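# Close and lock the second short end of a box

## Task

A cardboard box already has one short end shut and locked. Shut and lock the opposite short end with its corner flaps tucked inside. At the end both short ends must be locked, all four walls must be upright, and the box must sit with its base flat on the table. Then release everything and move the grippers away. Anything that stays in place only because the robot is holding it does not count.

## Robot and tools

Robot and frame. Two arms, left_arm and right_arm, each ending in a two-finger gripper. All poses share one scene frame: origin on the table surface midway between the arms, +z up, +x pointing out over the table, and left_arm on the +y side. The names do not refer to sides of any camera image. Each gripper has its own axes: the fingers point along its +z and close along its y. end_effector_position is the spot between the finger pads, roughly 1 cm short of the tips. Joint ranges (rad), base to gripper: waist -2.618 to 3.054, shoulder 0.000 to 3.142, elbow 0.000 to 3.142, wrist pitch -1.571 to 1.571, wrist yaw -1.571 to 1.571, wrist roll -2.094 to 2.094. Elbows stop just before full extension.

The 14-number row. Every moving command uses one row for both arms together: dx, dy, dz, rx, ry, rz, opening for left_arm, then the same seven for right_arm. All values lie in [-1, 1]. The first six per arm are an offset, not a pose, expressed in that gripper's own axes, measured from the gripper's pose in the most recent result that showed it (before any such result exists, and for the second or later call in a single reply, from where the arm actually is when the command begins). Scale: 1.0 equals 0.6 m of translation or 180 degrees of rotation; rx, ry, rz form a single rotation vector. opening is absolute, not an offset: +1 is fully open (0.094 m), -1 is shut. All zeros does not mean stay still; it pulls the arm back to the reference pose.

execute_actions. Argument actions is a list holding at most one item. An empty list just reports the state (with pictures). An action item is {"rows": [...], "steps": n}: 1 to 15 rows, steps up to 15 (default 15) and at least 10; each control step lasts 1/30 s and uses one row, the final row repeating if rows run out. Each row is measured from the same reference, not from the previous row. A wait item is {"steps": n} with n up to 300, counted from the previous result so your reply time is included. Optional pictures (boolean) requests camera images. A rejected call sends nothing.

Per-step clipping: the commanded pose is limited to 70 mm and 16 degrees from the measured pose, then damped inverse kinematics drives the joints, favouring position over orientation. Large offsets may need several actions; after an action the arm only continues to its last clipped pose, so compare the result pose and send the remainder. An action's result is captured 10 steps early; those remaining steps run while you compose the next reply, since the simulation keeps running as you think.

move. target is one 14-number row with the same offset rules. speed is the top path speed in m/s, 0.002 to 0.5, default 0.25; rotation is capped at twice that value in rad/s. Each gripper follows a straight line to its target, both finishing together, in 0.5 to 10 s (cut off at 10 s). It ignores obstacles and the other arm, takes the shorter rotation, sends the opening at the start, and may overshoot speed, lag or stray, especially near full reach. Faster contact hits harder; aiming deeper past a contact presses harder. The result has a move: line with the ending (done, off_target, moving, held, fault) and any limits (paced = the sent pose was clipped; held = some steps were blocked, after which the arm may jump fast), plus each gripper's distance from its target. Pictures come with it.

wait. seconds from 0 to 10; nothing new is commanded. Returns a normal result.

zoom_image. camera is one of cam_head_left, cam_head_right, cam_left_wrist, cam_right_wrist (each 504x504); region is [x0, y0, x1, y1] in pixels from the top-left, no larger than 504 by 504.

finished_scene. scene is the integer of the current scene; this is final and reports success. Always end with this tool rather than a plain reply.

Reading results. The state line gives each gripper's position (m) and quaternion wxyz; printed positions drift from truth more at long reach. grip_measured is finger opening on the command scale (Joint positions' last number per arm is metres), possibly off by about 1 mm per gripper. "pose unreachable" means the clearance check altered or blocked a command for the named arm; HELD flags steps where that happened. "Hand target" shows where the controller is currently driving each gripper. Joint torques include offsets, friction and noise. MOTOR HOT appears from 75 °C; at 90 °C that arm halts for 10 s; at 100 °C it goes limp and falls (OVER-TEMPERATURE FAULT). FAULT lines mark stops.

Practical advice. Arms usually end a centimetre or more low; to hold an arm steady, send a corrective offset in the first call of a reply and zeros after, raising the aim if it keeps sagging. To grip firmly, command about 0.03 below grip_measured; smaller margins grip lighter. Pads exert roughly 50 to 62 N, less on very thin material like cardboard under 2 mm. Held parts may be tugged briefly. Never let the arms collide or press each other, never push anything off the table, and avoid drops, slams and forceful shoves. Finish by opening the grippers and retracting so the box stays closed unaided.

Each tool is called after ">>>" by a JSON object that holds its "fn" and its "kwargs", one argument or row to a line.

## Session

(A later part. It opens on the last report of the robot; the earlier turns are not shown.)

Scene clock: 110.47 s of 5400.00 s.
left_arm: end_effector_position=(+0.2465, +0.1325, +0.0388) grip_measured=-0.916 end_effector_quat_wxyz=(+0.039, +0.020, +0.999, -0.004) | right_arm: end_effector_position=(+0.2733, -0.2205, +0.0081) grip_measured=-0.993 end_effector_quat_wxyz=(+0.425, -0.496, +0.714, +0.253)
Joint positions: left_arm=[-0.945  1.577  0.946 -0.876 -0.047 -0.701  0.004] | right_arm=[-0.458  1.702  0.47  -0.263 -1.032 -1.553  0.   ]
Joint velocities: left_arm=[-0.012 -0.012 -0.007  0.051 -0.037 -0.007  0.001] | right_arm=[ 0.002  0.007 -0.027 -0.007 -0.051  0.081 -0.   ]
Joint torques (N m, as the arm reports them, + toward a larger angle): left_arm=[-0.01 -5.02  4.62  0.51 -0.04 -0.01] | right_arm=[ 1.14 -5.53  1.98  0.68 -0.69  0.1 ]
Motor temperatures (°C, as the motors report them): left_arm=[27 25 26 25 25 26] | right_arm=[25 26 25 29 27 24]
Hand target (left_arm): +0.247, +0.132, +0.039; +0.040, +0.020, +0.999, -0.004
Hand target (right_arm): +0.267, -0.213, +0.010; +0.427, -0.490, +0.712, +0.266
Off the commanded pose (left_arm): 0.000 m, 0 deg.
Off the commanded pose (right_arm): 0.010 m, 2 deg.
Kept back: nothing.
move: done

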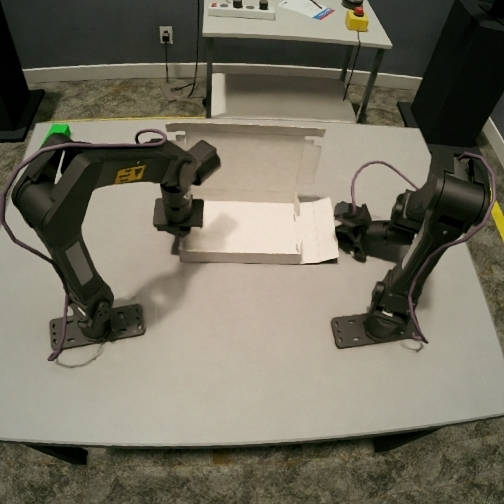

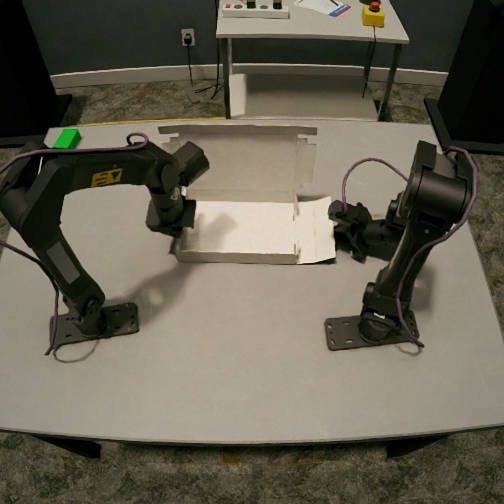

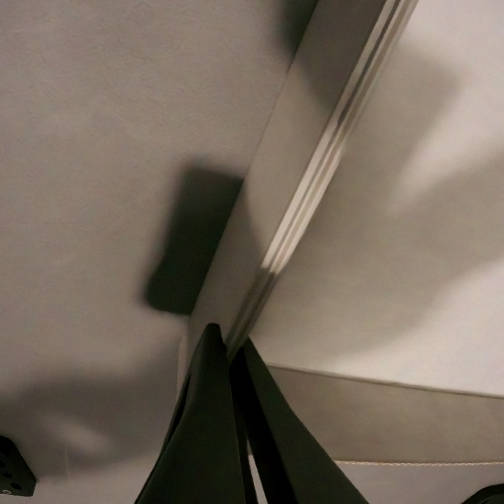

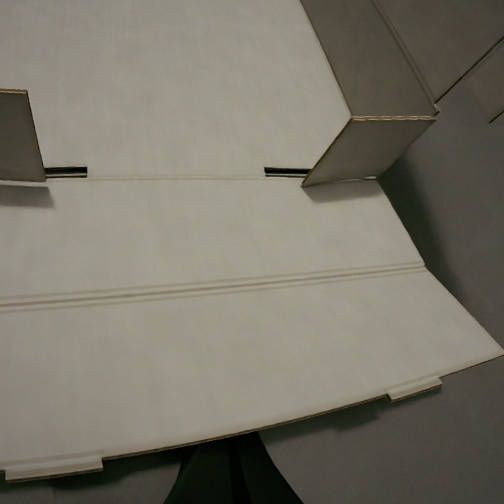

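>>> {"fn": "move", "kwargs": {
  "target": [0,0,0,0,0,0,-0.945, -0.075,0.026,0.0085,0,0,0,-1],
  "speed": 0.03
}}

Scene clock: 112.90 s of 5400.00 s.
left_arm: end_effector_position=(+0.2458, +0.1331, +0.0388) grip_measured=-0.916 end_effector_quat_wxyz=(+0.038, +0.019, +0.999, -0.002) | right_arm: end_effector_position=(+0.2767, -0.1976, +0.0403) grip_measured=-0.993 end_effector_quat_wxyz=(+0.423, -0.499, +0.719, +0.233)
Joint positions: left_arm=[-0.945  1.577  0.946 -0.88  -0.047 -0.703  0.004] | right_arm=[-0.324  1.454  0.426 -0.221 -0.973 -1.289  0.   ]
Joint velocities: left_arm=[-0.012 -0.007  0.002  0.007 -0.022 -0.022 -0.001] | right_arm=[-0.017  0.012 -0.002 -0.007  0.051  0.007 -0.001]
Joint torques (N m, as the arm reports them, + toward a larger angle): left_arm=[-0.02 -5.02  4.63  0.54 -0.04  0.01] | right_arm=[ 1.36 -4.76  3.25  1.01 -0.76  0.13]
Motor temperatures (°C, as the motors report them): left_arm=[27 25 26 25 25 26] | right_arm=[25 26 25 29 28 24]
Hand target (left_arm): +0.247, +0.132, +0.039; +0.040, +0.020, +0.999, -0.004
Hand target (right_arm): +0.268, -0.189, +0.043; +0.425, -0.496, +0.714, +0.252
Off the commanded pose (left_arm): 0.001 m, 0 deg.
Off the commanded pose (right_arm): 0.013 m, 2 deg.
Kept back: nothing.
move: off_target (right_arm)

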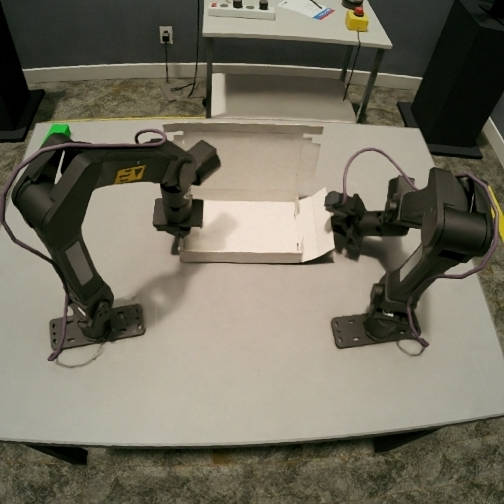

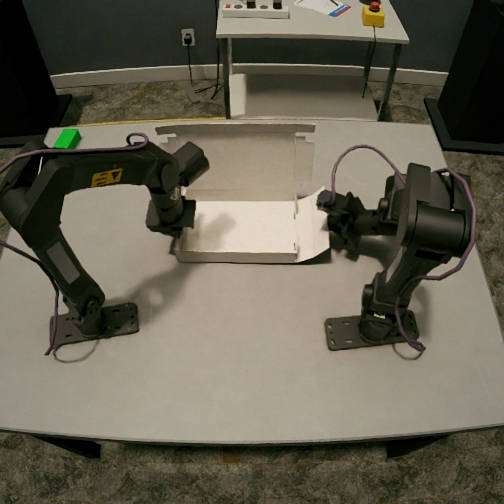

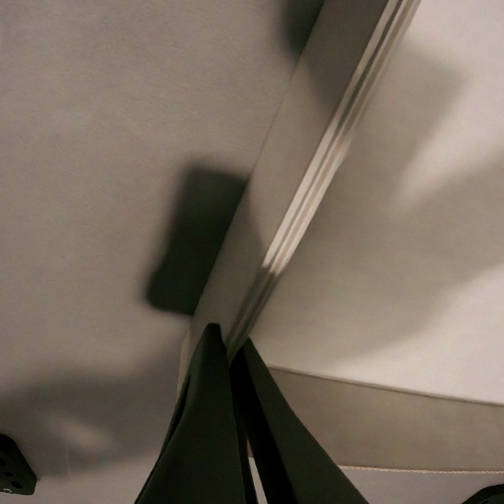

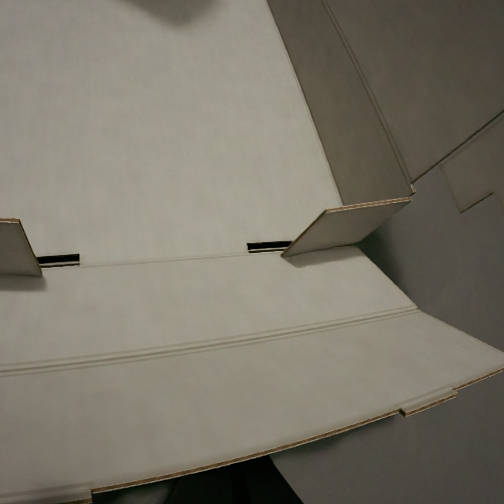

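>>> {"fn": "zoom_image", "kwargs": {
  "camera": "cam_head_left",
  "region": [250, 170, 370, 280]
}}

Region (250, 170, 370, 280) of cam_head_left's 504x504 image, scaled by 4.200, with more detail than that image has; it fills the top 462 rows of this view, and the rest is white.

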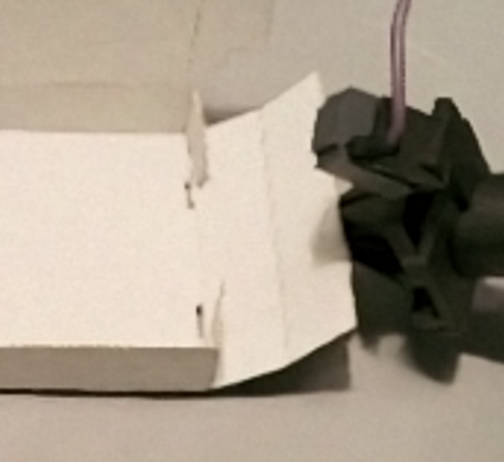

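>>> {"fn": "move", "kwargs": {
  "target": [0,0,0,0,0,0,-0.945, -0.032,0.04,0.047,0,0,0,-1],
  "speed": 0.03
}}

Scene clock: 115.07 s of 5400.00 s.
left_arm: end_effector_position=(+0.2434, +0.1407, +0.0387) grip_measured=-0.916 end_effector_quat_wxyz=(+0.035, +0.016, +0.999, +0.015) | right_arm: end_effector_position=(+0.2781, -0.1702, +0.0323) grip_measured=-0.993 end_effector_quat_wxyz=(+0.412, -0.495, +0.737, +0.204)
Joint positions: left_arm=[-0.945  1.577  0.946 -0.908 -0.069 -0.709  0.004] | right_arm=[-0.134  1.377  0.324  0.046 -0.821 -0.99   0.   ]
Joint velocities: left_arm=[ 0.002  0.002 -0.007 -0.066 -0.007 -0.007 -0.001] | right_arm=[-0.012 -0.017 -0.007  0.066 -0.051  0.081 -0.001]
Joint torques (N m, as the arm reports them, + toward a larger angle): left_arm=[-0.03 -5.01  4.6   0.68  0.17  0.09] | right_arm=[ 2.09 -4.32  3.76  1.58 -0.91  0.1 ]
Motor temperatures (°C, as the motors report them): left_arm=[27 25 26 25 25 26] | right_arm=[25 26 25 29 28 24]
Hand target (left_arm): +0.246, +0.133, +0.039; +0.038, +0.019, +0.999, -0.002
Hand target (right_arm): +0.268, -0.158, +0.039; +0.422, -0.499, +0.720, +0.233
Off the commanded pose (left_arm): 0.008 m, 2 deg.
Off the commanded pose (right_arm): 0.018 m, 4 deg.
Kept back: nothing.
move: off_target (right_arm)

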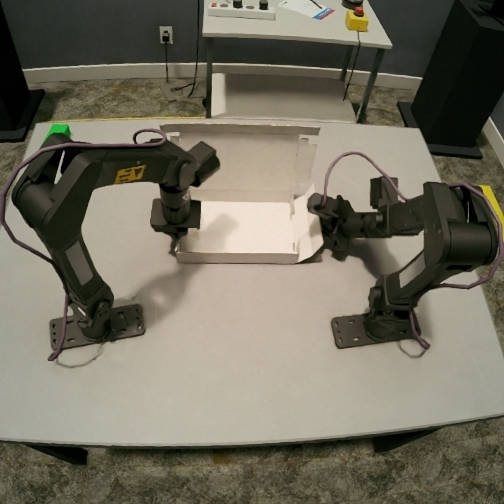

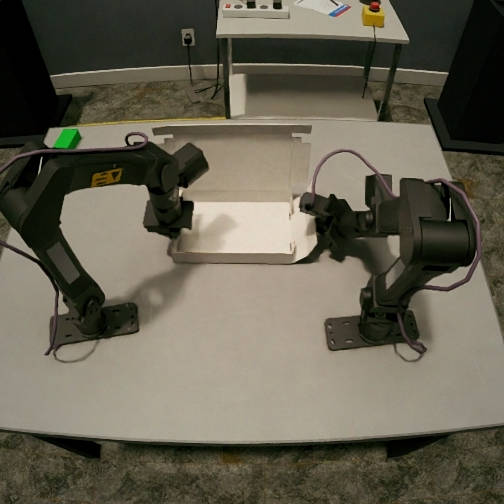

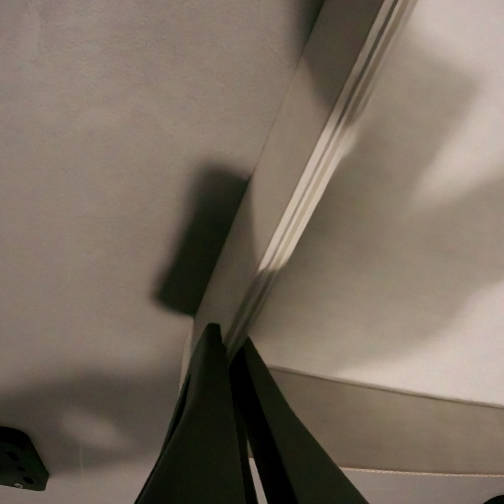

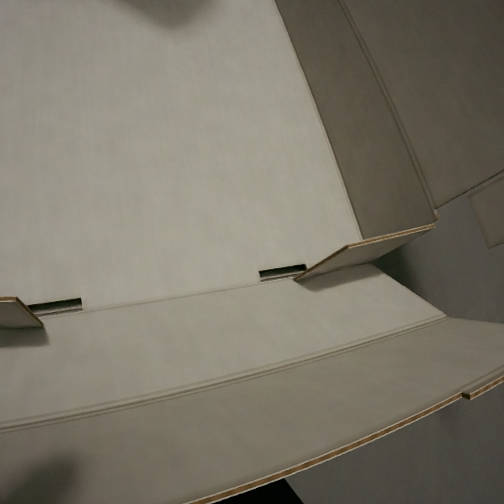

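>>> {"fn": "move", "kwargs": {
  "target": [-0.005,-0.0135,0,0.012,-0.003,0.002,-0.945, -0.069,0.045,0.005,0,0,0,-1],
  "speed": 0.03
}}

Scene clock: 118.20 s of 5400.00 s.
left_arm: end_effector_position=(+0.2417, +0.1440, +0.0387) grip_measured=-0.916 end_effector_quat_wxyz=(+0.032, +0.014, +0.999, +0.022) | right_arm: end_effector_position=(+0.2774, -0.1517, +0.0528) grip_measured=-0.993 end_effector_quat_wxyz=(+0.404, -0.483, +0.760, +0.161)
Joint positions: left_arm=[-0.945  1.577  0.946 -0.922 -0.076 -0.713  0.004] | right_arm=[ 0.049  1.18   0.324 -0.004 -0.609 -0.773  0.   ]
Joint velocities: left_arm=[-0.002  0.002 -0.012 -0.007  0.022  0.051 -0.   ] | right_arm=[-0.022 -0.002  0.012 -0.037 -0.037  0.022  0.   ]
Joint torques (N m, as the arm reports them, + toward a larger angle): left_arm=[-0.1  -5.11  4.52  0.78  0.24  0.11] | right_arm=[ 2.43 -3.88  5.05  1.79 -1.03  0.08]
Motor temperatures (°C, as the motors report them): left_arm=[27 25 26 25 25 26] | right_arm=[25 26 25 29 28 24]
Hand target (left_arm): +0.246, +0.133, +0.039; +0.039, +0.020, +0.999, -0.003
Hand target (right_arm): +0.263, -0.135, +0.060; +0.411, -0.495, +0.738, +0.204
Off the commanded pose (left_arm): 0.012 m, 3 deg.
Off the commanded pose (right_arm): 0.025 m, 6 deg.
Kept back: nothing.
move: off_target (left_arm, right_arm)

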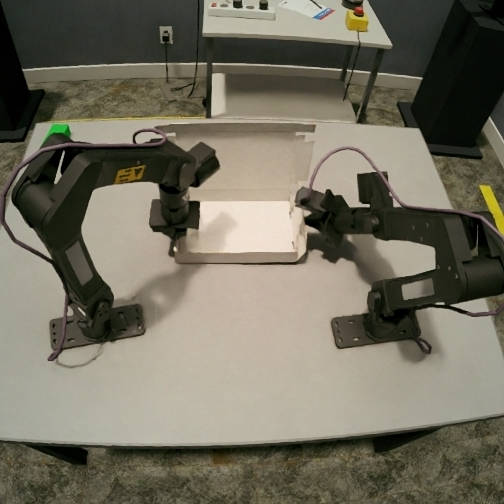

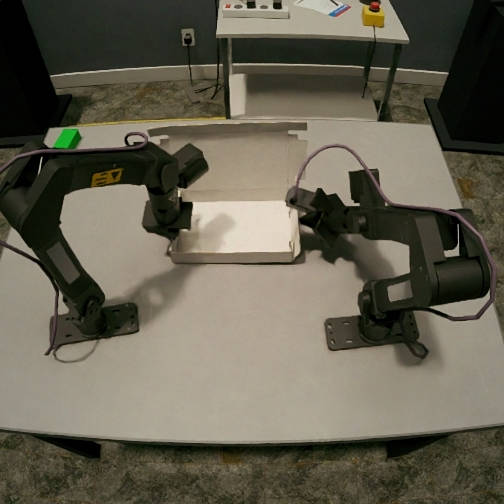

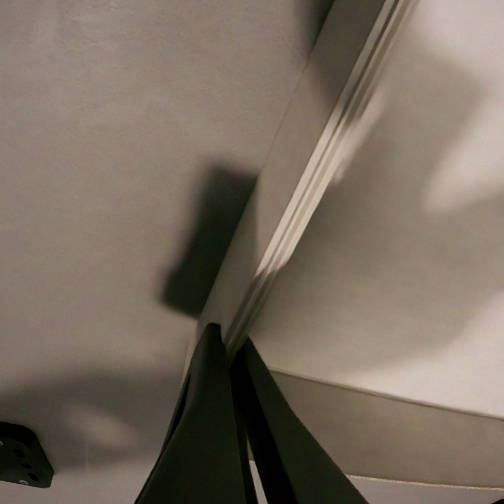

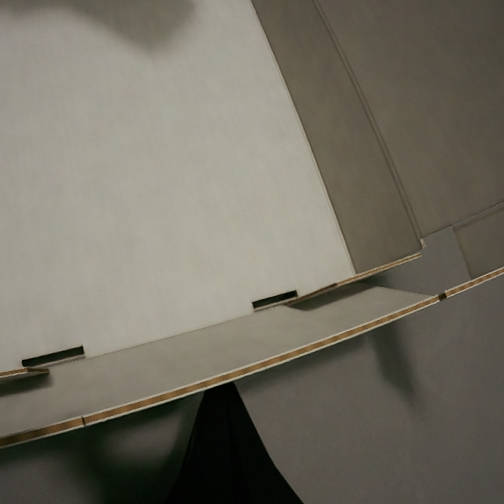

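>>> {"fn": "zoom_image", "kwargs": {
  "camera": "cam_head_left",
  "region": [240, 160, 370, 280]
}}

Region (240, 160, 370, 280) of cam_head_left's 504x504 image, scaled by 3.877, with more detail than that image has; it fills the top 465 rows of this view, and the rest is white.

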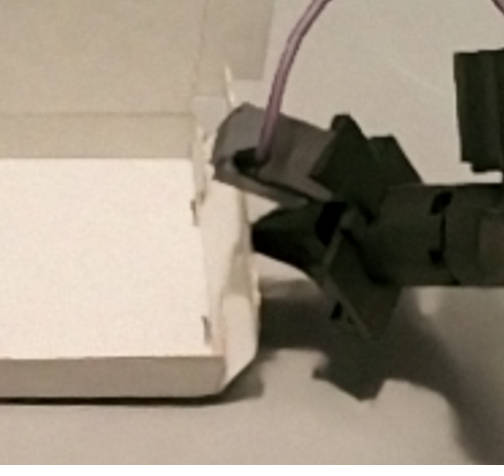

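>>> {"fn": "move", "kwargs": {
  "target": [-0.008,-0.019,0,0.016,-0.004,0.003,-0.945, 0.06,-0.018,-0.012,0,0,0,-1],
  "speed": 0.03
}}

Scene clock: 122.17 s of 5400.00 s.
left_arm: end_effector_position=(+0.2415, +0.1433, +0.0387) grip_measured=-0.916 end_effector_quat_wxyz=(+0.032, +0.013, +0.999, +0.020) | right_arm: end_effector_position=(+0.2835, -0.1866, +0.0350) grip_measured=-0.993 end_effector_quat_wxyz=(+0.404, -0.483, +0.764, +0.143)
Joint positions: left_arm=[-0.945  1.577  0.946 -0.92  -0.073 -0.715  0.004] | right_arm=[-0.128  1.268  0.312  0.001 -0.684 -0.952  0.   ]
Joint velocities: left_arm=[ 0.002  0.007 -0.002 -0.037  0.037 -0.051  0.001] | right_arm=[-0.002  0.002  0.007  0.066  0.051  0.022  0.001]
Joint torques (N m, as the arm reports them, + toward a larger angle): left_arm=[-0.09 -4.86  4.7   0.75  0.21  0.12] | right_arm=[-0.64 -1.78  4.49  1.63 -0.65 -0.03]
Motor temperatures (°C, as the motors report them): left_arm=[27 25 26 25 25 26] | right_arm=[25 26 25 30 28 24]
Hand target (left_arm): +0.246, +0.133, +0.039; +0.038, +0.020, +0.999, -0.002
Hand target (right_arm): +0.276, -0.183, +0.031; +0.404, -0.483, +0.760, +0.161
Off the commanded pose (left_arm): 0.012 m, 3 deg.
Off the commanded pose (right_arm): 0.009 m, 2 deg.
Kept back: nothing.
move: off_target (left_arm)

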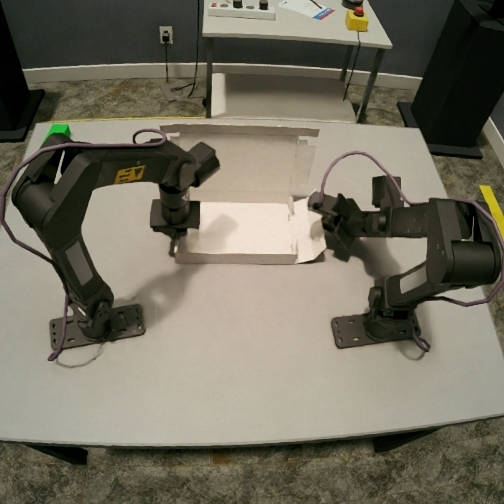

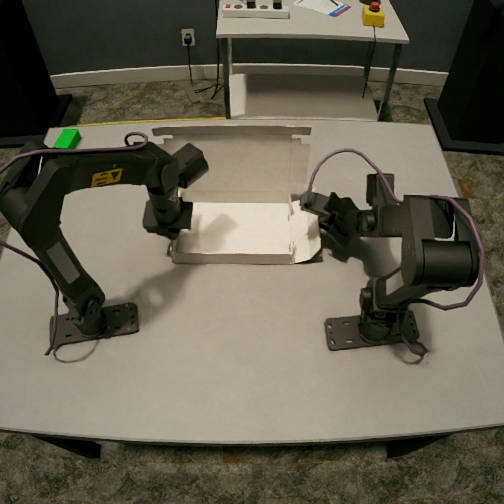

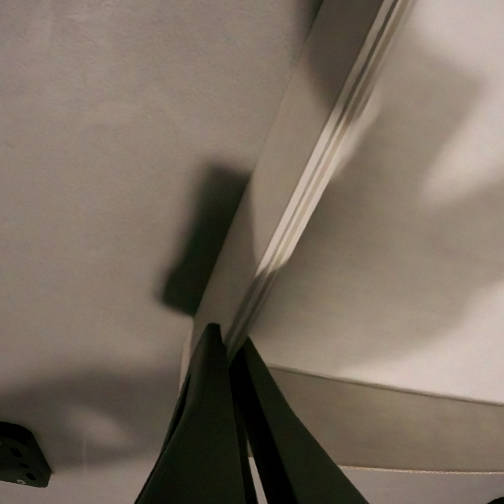

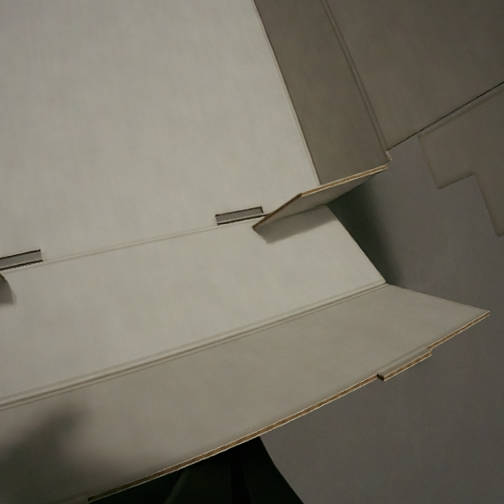

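>>> {"fn": "move", "kwargs": {
  "target": [0,0,0,0,0,0,-0.945, 0.0165,0.04,-0.038,-0.111,0.130,0.416,-1],
  "speed": 0.2
}}

Scene clock: 127.07 s of 5400.00 s.
left_arm: end_effector_position=(+0.2415, +0.1434, +0.0387) grip_measured=-0.916 end_effector_quat_wxyz=(+0.032, +0.012, +0.999, +0.021) | right_arm: end_effector_position=(+0.2393, -0.1954, +0.0289) grip_measured=-0.993 end_effector_quat_wxyz=(-0.011, -0.004, +0.929, +0.369)
Joint positions: left_arm=[-0.945  1.577  0.946 -0.921 -0.073 -0.717  0.004] | right_arm=[-0.22   1.617  0.717 -0.837 -0.741 -0.218  0.   ]
Joint velocities: left_arm=[ 0.007 -0.012 -0.007 -0.007 -0.051  0.022 -0.001] | right_arm=[-0.002 -0.002  0.002 -0.007 -0.066  0.037 -0.001]
Joint torques (N m, as the arm reports them, + toward a larger angle): left_arm=[-0.03 -4.95  4.56  0.44 -0.04  0.01] | right_arm=[-0.86 -4.04  7.61  0.13 -0.65 -0.08]
Motor temperatures (°C, as the motors report them): left_arm=[27 25 26 25 25 26] | right_arm=[25 26 26 30 28 24]
Hand target (left_arm): +0.242, +0.143, +0.039; +0.032, +0.013, +0.999, +0.020
Hand target (right_arm): +0.250, -0.195, +0.037; +0.000, -0.002, +0.924, +0.381
Off the commanded pose (left_arm): 0.000 m, 0 deg.
Off the commanded pose (right_arm): 0.014 m, 2 deg.
Kept back: nothing.
move: off_target (right_arm)

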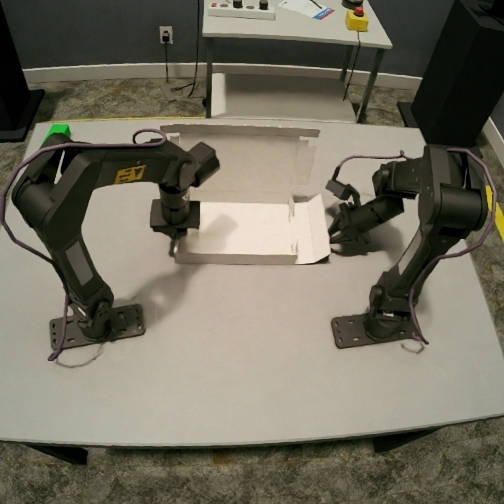

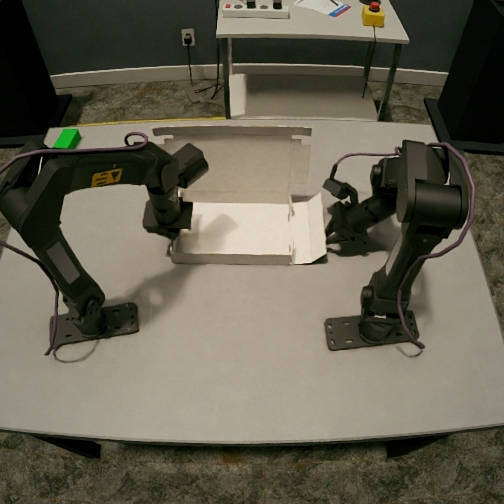

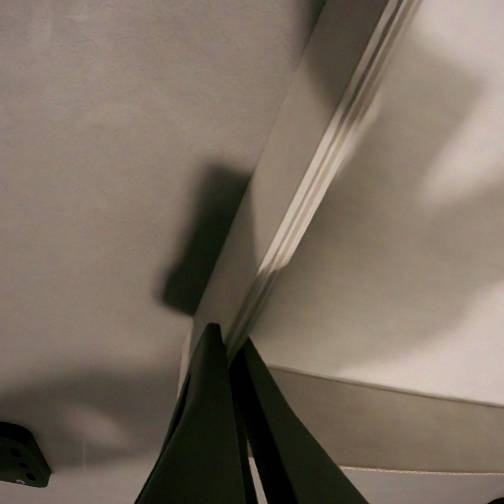

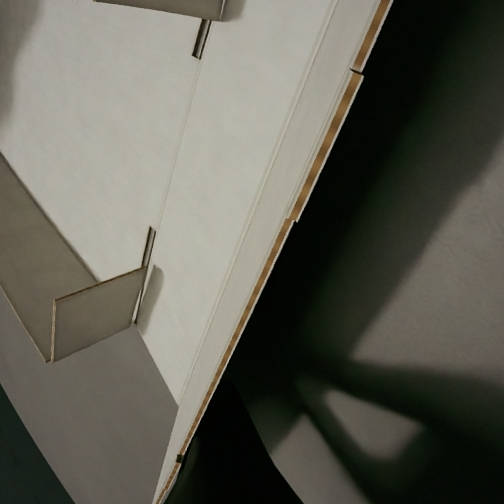

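>>> {"fn": "move", "kwargs": {
  "target": [0,0,0,0,0,0,-0.945, -0.012,0.06,0.004,0,0,0,-1],
  "speed": 0.03
}}

Scene clock: 130.00 s of 5400.00 s.
left_arm: end_effector_position=(+0.2416, +0.1442, +0.0387) grip_measured=-0.916 end_effector_quat_wxyz=(+0.032, +0.012, +0.999, +0.023) | right_arm: end_effector_position=(+0.2321, -0.1773, +0.0353) grip_measured=-0.993 end_effector_quat_wxyz=(-0.037, +0.012, +0.936, +0.350)
Joint positions: left_arm=[-0.945  1.577  0.946 -0.923 -0.077 -0.717  0.004] | right_arm=[-0.113  1.562  0.717 -0.839 -0.712 -0.053  0.   ]
Joint velocities: left_arm=[ 0.007 -0.002 -0.002 -0.081  0.037 -0.022  0.   ] | right_arm=[-0.022  0.012 -0.002 -0.066  0.022  0.095 -0.   ]
Joint torques (N m, as the arm reports them, + toward a larger angle): left_arm=[-0.03 -4.95  4.57  0.45 -0.03 -0.01] | right_arm=[ 1.65 -5.79  8.78  0.3  -0.74 -0.01]
Motor temperatures (°C, as the motors report them): left_arm=[27 25 26 25 25 26] | right_arm=[25 26 26 29 28 24]
Hand target (left_arm): +0.242, +0.143, +0.039; +0.032, +0.012, +0.999, +0.021
Hand target (right_arm): +0.246, -0.168, +0.052; -0.011, -0.005, +0.929, +0.369
Off the commanded pose (left_arm): 0.001 m, 0 deg.
Off the commanded pose (right_arm): 0.024 m, 4 deg.
Kept back: nothing.
move: off_target (right_arm)

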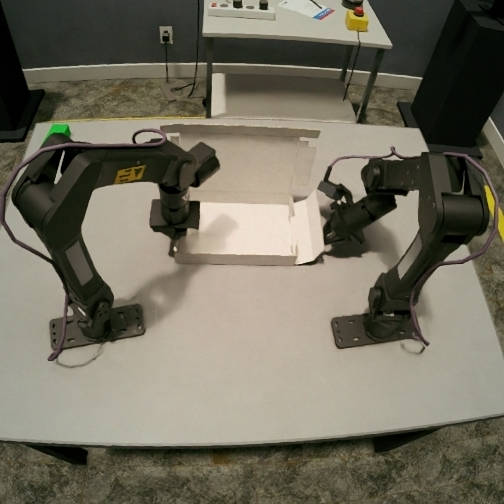

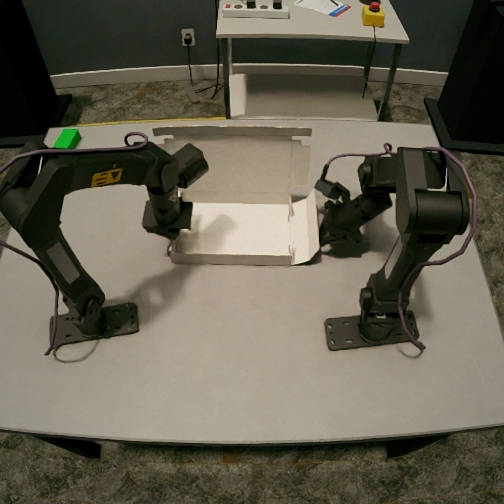

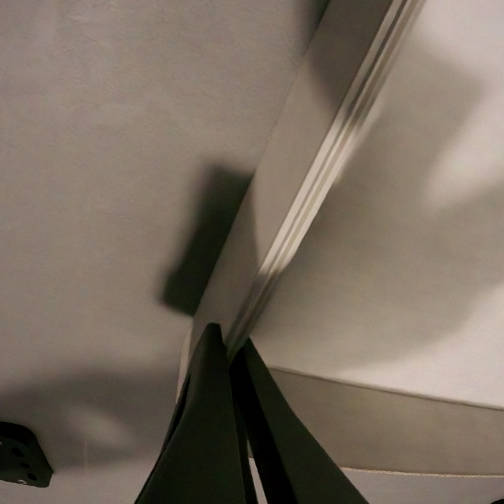

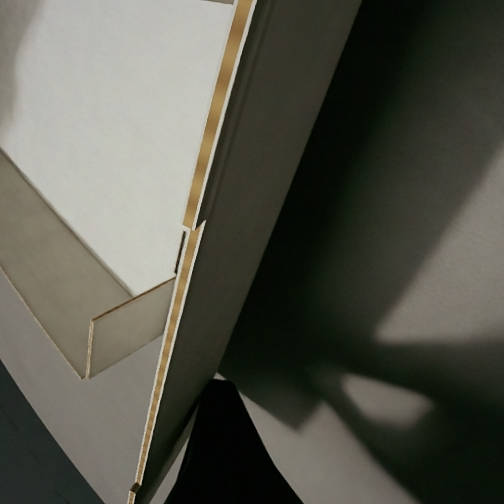

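>>> {"fn": "move", "kwargs": {
  "target": [0,0,0,0,0,0,-0.945, -0.046,0.075,-0.006,-0.022,-0.019,-0.016,-1],
  "speed": 0.04
}}

Scene clock: 132.27 s of 5400.00 s.
left_arm: end_effector_position=(+0.2412, +0.1485, +0.0389) grip_measured=-0.916 end_effector_quat_wxyz=(+0.033, +0.007, +0.999, +0.033) | right_arm: end_effector_position=(+0.2428, -0.1605, +0.0461) grip_measured=-0.993 end_effector_quat_wxyz=(-0.040, +0.024, +0.936, +0.350)
Joint positions: left_arm=[-0.945  1.577  0.946 -0.935 -0.093 -0.728  0.004] | right_arm=[-0.038  1.554  0.762 -0.821 -0.719  0.073  0.   ]
Joint velocities: left_arm=[-0.007  0.002  0.012  0.022 -0.037  0.022  0.001] | right_arm=[ 0.007  0.002 -0.007 -0.037  0.066  0.022  0.   ]
Joint torques (N m, as the arm reports them, + toward a larger angle): left_arm=[-0.04 -4.93  4.55  0.51  0.11  0.12] | right_arm=[ 1.59 -6.43  8.5   0.72 -0.99 -0.03]
Motor temperatures (°C, as the motors report them): left_arm=[27 25 26 25 25 26] | right_arm=[25 26 26 29 28 24]
Hand target (left_arm): +0.242, +0.144, +0.039; +0.032, +0.012, +0.999, +0.023
Hand target (right_arm): +0.260, -0.147, +0.066; -0.001, -0.001, +0.924, +0.382
Off the commanded pose (left_arm): 0.004 m, 1 deg.
Off the commanded pose (right_arm): 0.031 m, 7 deg.
Kept back: nothing.
move: off_target (right_arm)

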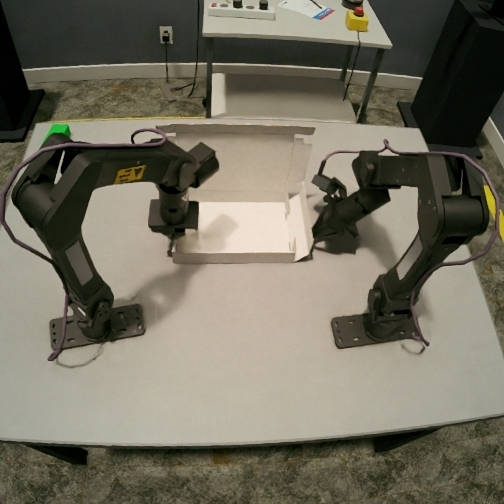

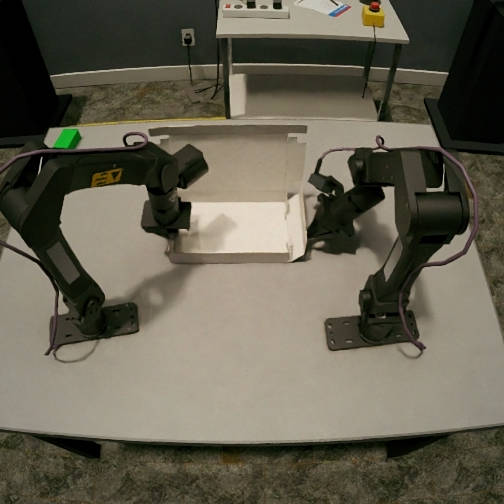

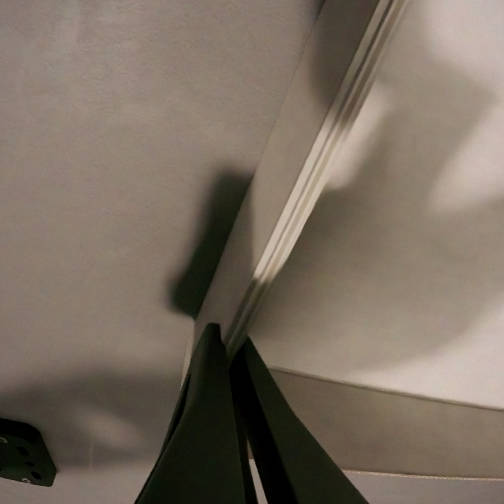

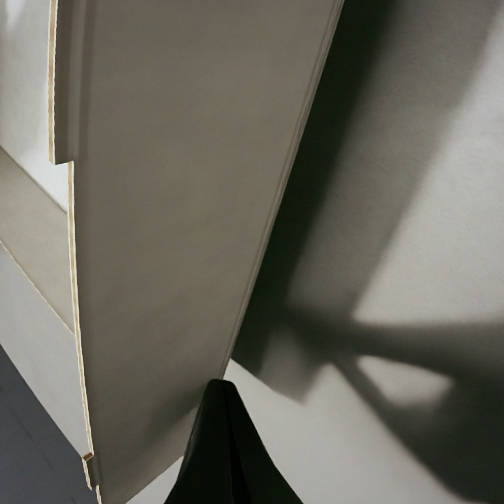

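>>> {"fn": "zoom_image", "kwargs": {
  "camera": "cam_head_left",
  "region": [250, 120, 380, 280]
}}

Region (250, 120, 380, 280) of cam_head_left's 504x504 image, scaled by 3.150, with more detail than that image has; it fills the left 410 columns of this view, and the rest is white.

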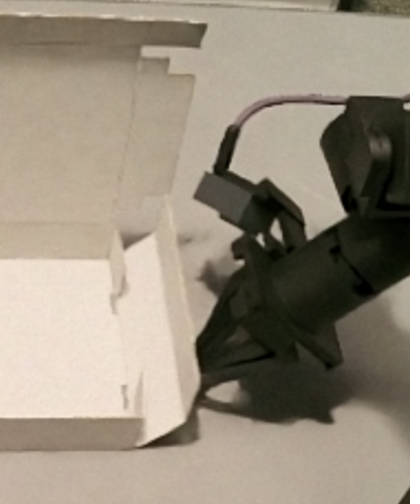

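>>> {"fn": "move", "kwargs": {
  "target": [0,-0.007,0,0.006,0,0.003,-0.945, 0.0,0.02,-0.015,-0.02,-0.15,-0.02,-0.15],
  "speed": 0.1
}}

Scene clock: 136.33 s of 5400.00 s.
left_arm: end_effector_position=(+0.2401, +0.1502, +0.0390) grip_measured=-0.916 end_effector_quat_wxyz=(+0.031, +0.005, +0.999, +0.036) | right_arm: end_effector_position=(+0.2442, -0.1655, +0.0559) grip_measured=-0.152 end_effector_quat_wxyz=(+0.179, +0.096, +0.915, +0.348)
Joint positions: left_arm=[-0.945  1.577  0.946 -0.943 -0.096 -0.733  0.004] | right_arm=[ 0.014  1.016  0.349 -0.332 -0.6    0.48   0.04 ]
Joint velocities: left_arm=[-0.012 -0.007 -0.002 -0.022  0.022  0.007 -0.002] | right_arm=[-0.007 -0.012  0.002 -0.037 -0.037  0.051  0.   ]
Joint torques (N m, as the arm reports them, + toward a larger angle): left_arm=[-0.24 -5.01  4.45  0.56  0.09  0.12] | right_arm=[ 1.29 -2.57  5.51  1.9  -0.49 -0.01]
Motor temperatures (°C, as the motors report them): left_arm=[27 25 26 25 25 26] | right_arm=[25 26 26 29 28 24]
Hand target (left_arm): +0.241, +0.144, +0.039; +0.033, +0.012, +0.999, +0.024
Hand target (right_arm): +0.244, -0.158, +0.062; +0.192, +0.078, +0.908, +0.366
Off the commanded pose (left_arm): 0.006 m, 2 deg.
Off the commanded pose (right_arm): 0.009 m, 3 deg.
Kept back: nothing.
move: off_target (right_arm)

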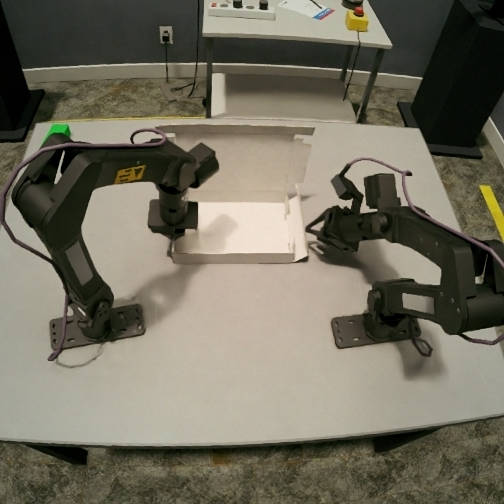

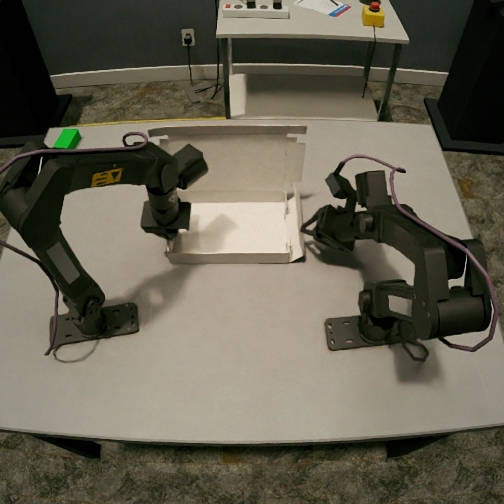

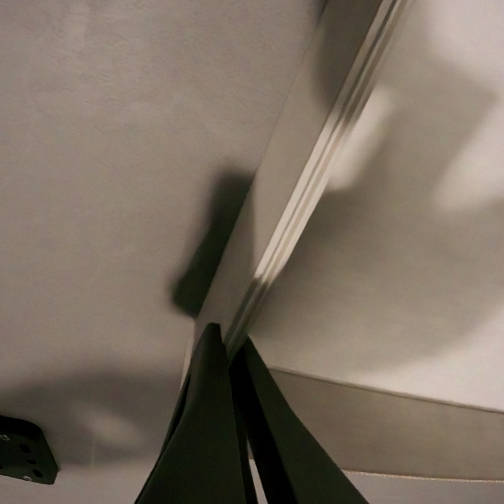

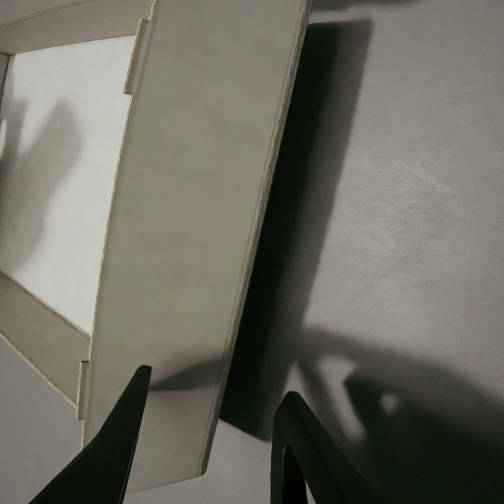

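>>> {"fn": "move", "kwargs": {
  "target": [-0.002,-0.012,0,0.0095,0,0.0045,-0.945, 0.021,0.06,0.0405,0,0,0,-0.15],
  "speed": 0.03
}}

Scene clock: 138.90 s of 5400.00 s.
left_arm: end_effector_position=(+0.2400, +0.1486, +0.0389) grip_measured=-0.916 end_effector_quat_wxyz=(+0.030, +0.004, +0.999, +0.033) | right_arm: end_effector_position=(+0.2433, -0.1268, +0.0579) grip_measured=-0.152 end_effector_quat_wxyz=(+0.180, +0.104, +0.917, +0.339)
Joint positions: left_arm=[-0.945  1.577  0.946 -0.939 -0.089 -0.735  0.004] | right_arm=[ 0.285  1.025  0.349 -0.205 -0.418  0.739  0.04 ]
Joint velocities: left_arm=[ 0.007 -0.027 -0.002 -0.037 -0.037 -0.081 -0.001] | right_arm=[-0.007  0.007  0.002 -0.022  0.051 -0.022  0.   ]
Joint torques (N m, as the arm reports them, + toward a larger angle): left_arm=[-0.23 -4.72  4.69  0.54  0.09  0.15] | right_arm=[ 1.19 -0.33  7.01  1.86 -0.29  0.  ]
Motor temperatures (°C, as the motors report them): left_arm=[27 25 26 25 25 26] | right_arm=[25 26 26 30 28 24]
Hand target (left_arm): +0.241, +0.143, +0.039; +0.031, +0.012, +0.999, +0.022
Hand target (right_arm): +0.244, -0.121, +0.060; +0.180, +0.096, +0.915, +0.348
Off the commanded pose (left_arm): 0.006 m, 2 deg.
Off the commanded pose (right_arm): 0.007 m, 1 deg.
Kept back: nothing.
move: done

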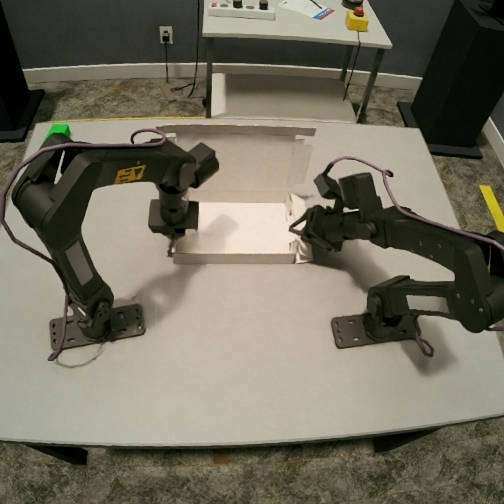

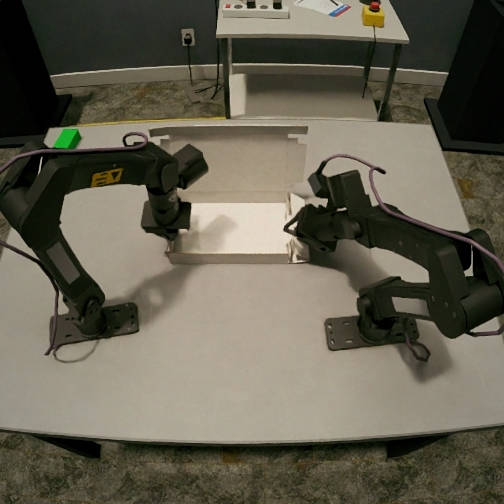

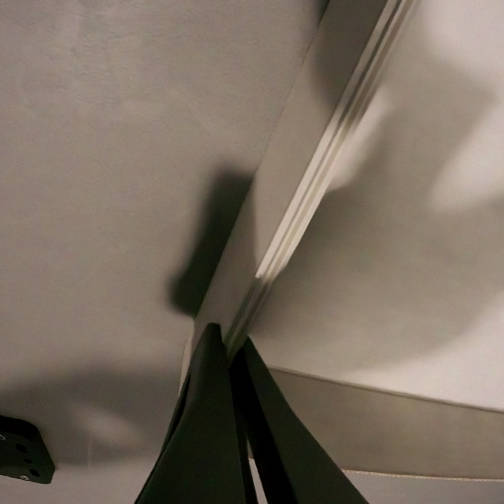

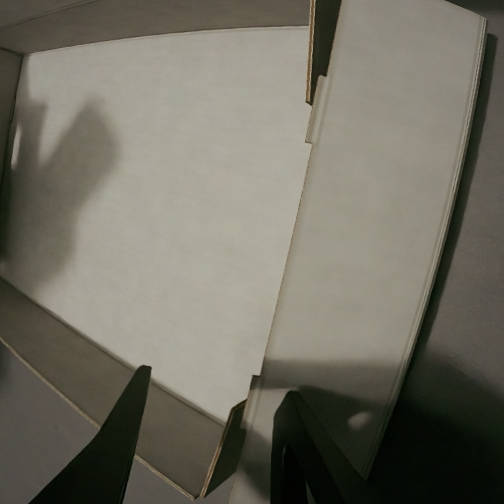

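>>> {"fn": "execute_actions", "kwargs": {
  "actions": []
}}

Scene clock: 140.43 s of 5400.00 s.
left_arm: end_effector_position=(+0.2400, +0.1486, +0.0389) grip_measured=-0.916 end_effector_quat_wxyz=(+0.030, +0.004, +0.999, +0.033) | right_arm: end_effector_position=(+0.2436, -0.1266, +0.0581) grip_measured=-0.152 end_effector_quat_wxyz=(+0.180, +0.105, +0.917, +0.340)
Joint positions: left_arm=[-0.945  1.577  0.946 -0.939 -0.089 -0.735  0.004] | right_arm=[ 0.285  1.025  0.349 -0.203 -0.418  0.743  0.04 ]
Joint velocities: left_arm=[-0.002  0.012 -0.002  0.022 -0.007  0.022  0.   ] | right_arm=[-0.002 -0.012 -0.002 -0.051  0.022 -0.007 -0.   ]
Joint torques (N m, as the arm reports them, + toward a larger angle): left_arm=[-0.24 -4.71  4.7   0.54  0.09  0.14] | right_arm=[ 1.39 -0.56  7.24  1.96 -0.22  0.02]
Motor temperatures (°C, as the motors report them): left_arm=[27 25 26 25 25 26] | right_arm=[25 26 26 30 28 24]
Hand target (left_arm): +0.241, +0.143, +0.039; +0.031, +0.012, +0.999, +0.022
Hand target (right_arm): +0.244, -0.121, +0.060; +0.180, +0.096, +0.915, +0.348
Off the commanded pose (left_arm): 0.006 m, 2 deg.
Off the commanded pose (right_arm): 0.006 m, 1 deg.
Kept back: nothing.
Steps of this call (steps 1 to 46: nothing new was sent). Readings (end_effector_position):
1: left_arm (+0.2400, +0.1486, +0.0389) | right_arm (+0.2435, -0.1267, +0.0581)
2: left_arm (+0.2400, +0.1486, +0.0389) | right_arm (+0.2435, -0.1267, +0.0580)
4: left_arm (+0.2400, +0.1486, +0.0389) | right_arm (+0.2435, -0.1266, +0.0581)
8: left_arm (+0.2400, +0.1486, +0.0389) | right_arm (+0.2436, -0.1266, +0.0581)
46: the state above

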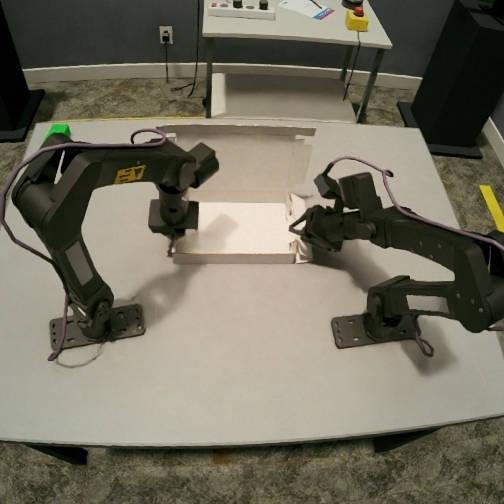

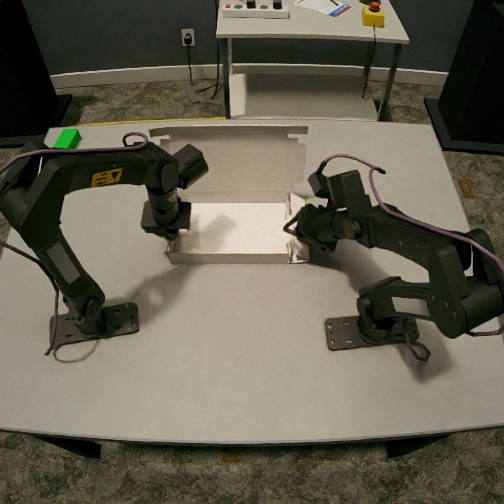

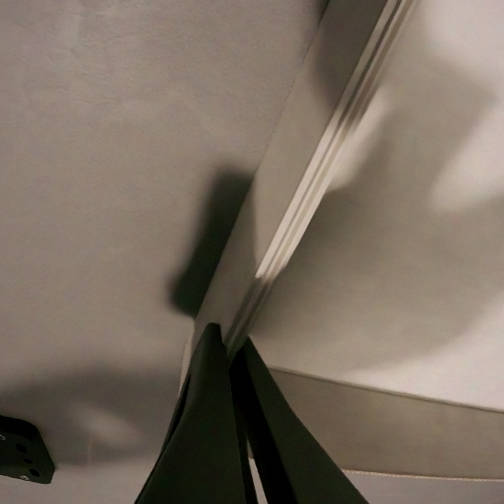

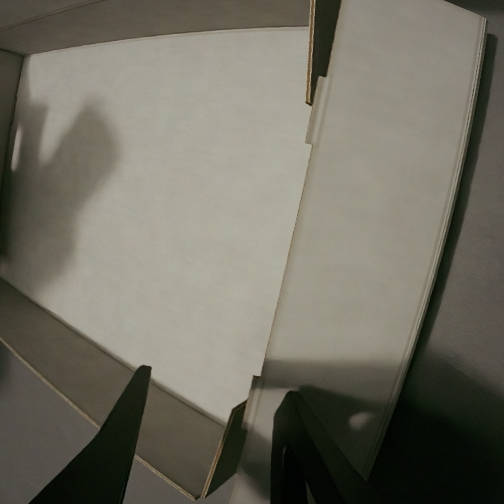

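>>> {"fn": "move", "kwargs": {
  "target": [0,-0.005,0,0,0,0,-0.945, 0,0,-0.12,0,0,0,-0.15],
  "speed": 0.15
}}

Scene clock: 142.07 s of 5400.00 s.
left_arm: end_effector_position=(+0.2398, +0.1484, +0.0388) grip_measured=-0.916 end_effector_quat_wxyz=(+0.030, +0.003, +0.999, +0.032) | right_arm: end_effector_position=(+0.2084, -0.1691, +0.0914) grip_measured=-0.152 end_effector_quat_wxyz=(+0.154, +0.119, +0.923, +0.332)
Joint positions: left_arm=[-0.945  1.577  0.946 -0.939 -0.088 -0.737  0.004] | right_arm=[ 0.046  0.778  0.453 -0.715 -0.555  0.534  0.04 ]
Joint velocities: left_arm=[ 0.007 -0.002  0.012 -0.022 -0.037 -0.066  0.001] | right_arm=[-0.007  0.002 -0.017 -0.051 -0.051 -0.037 -0.   ]
Joint torques (N m, as the arm reports them, + toward a larger angle): left_arm=[-0.77 -4.34  4.99  0.41 -0.08 -0.08] | right_arm=[-1.09 -1.09 10.45  1.37 -0.34 -0.16]
Motor temperatures (°C, as the motors report them): left_arm=[27 25 26 25 25 26] | right_arm=[25 26 26 30 28 24]
Hand target (left_arm): +0.240, +0.146, +0.039; +0.030, +0.003, +0.999, +0.033
Hand target (right_arm): +0.216, -0.169, +0.108; +0.179, +0.105, +0.917, +0.340
Off the commanded pose (left_arm): 0.003 m, 0 deg.
Off the commanded pose (right_arm): 0.019 m, 4 deg.
Kept back: nothing.
move: off_target (right_arm)

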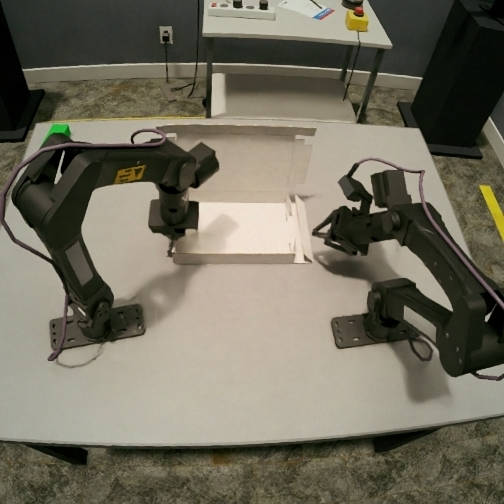

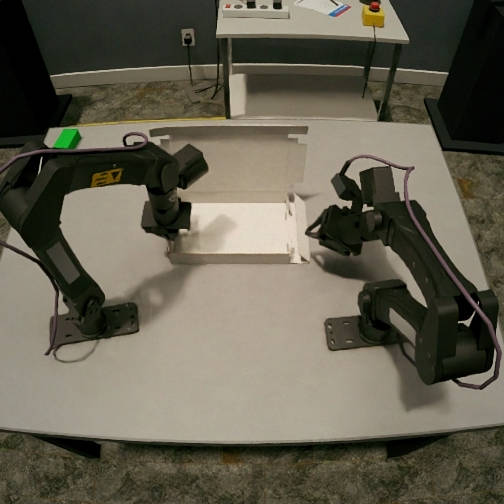

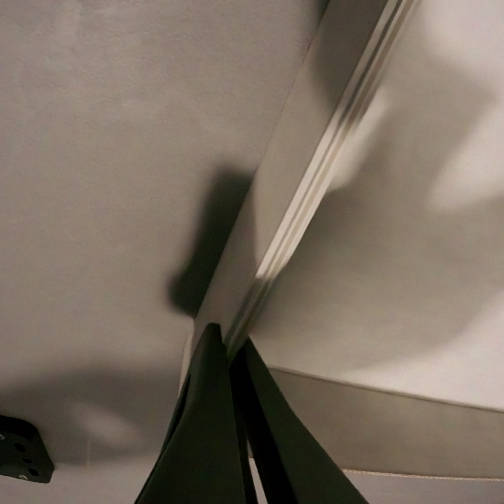

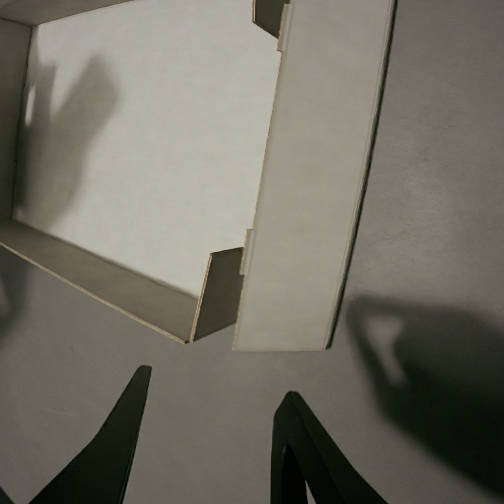

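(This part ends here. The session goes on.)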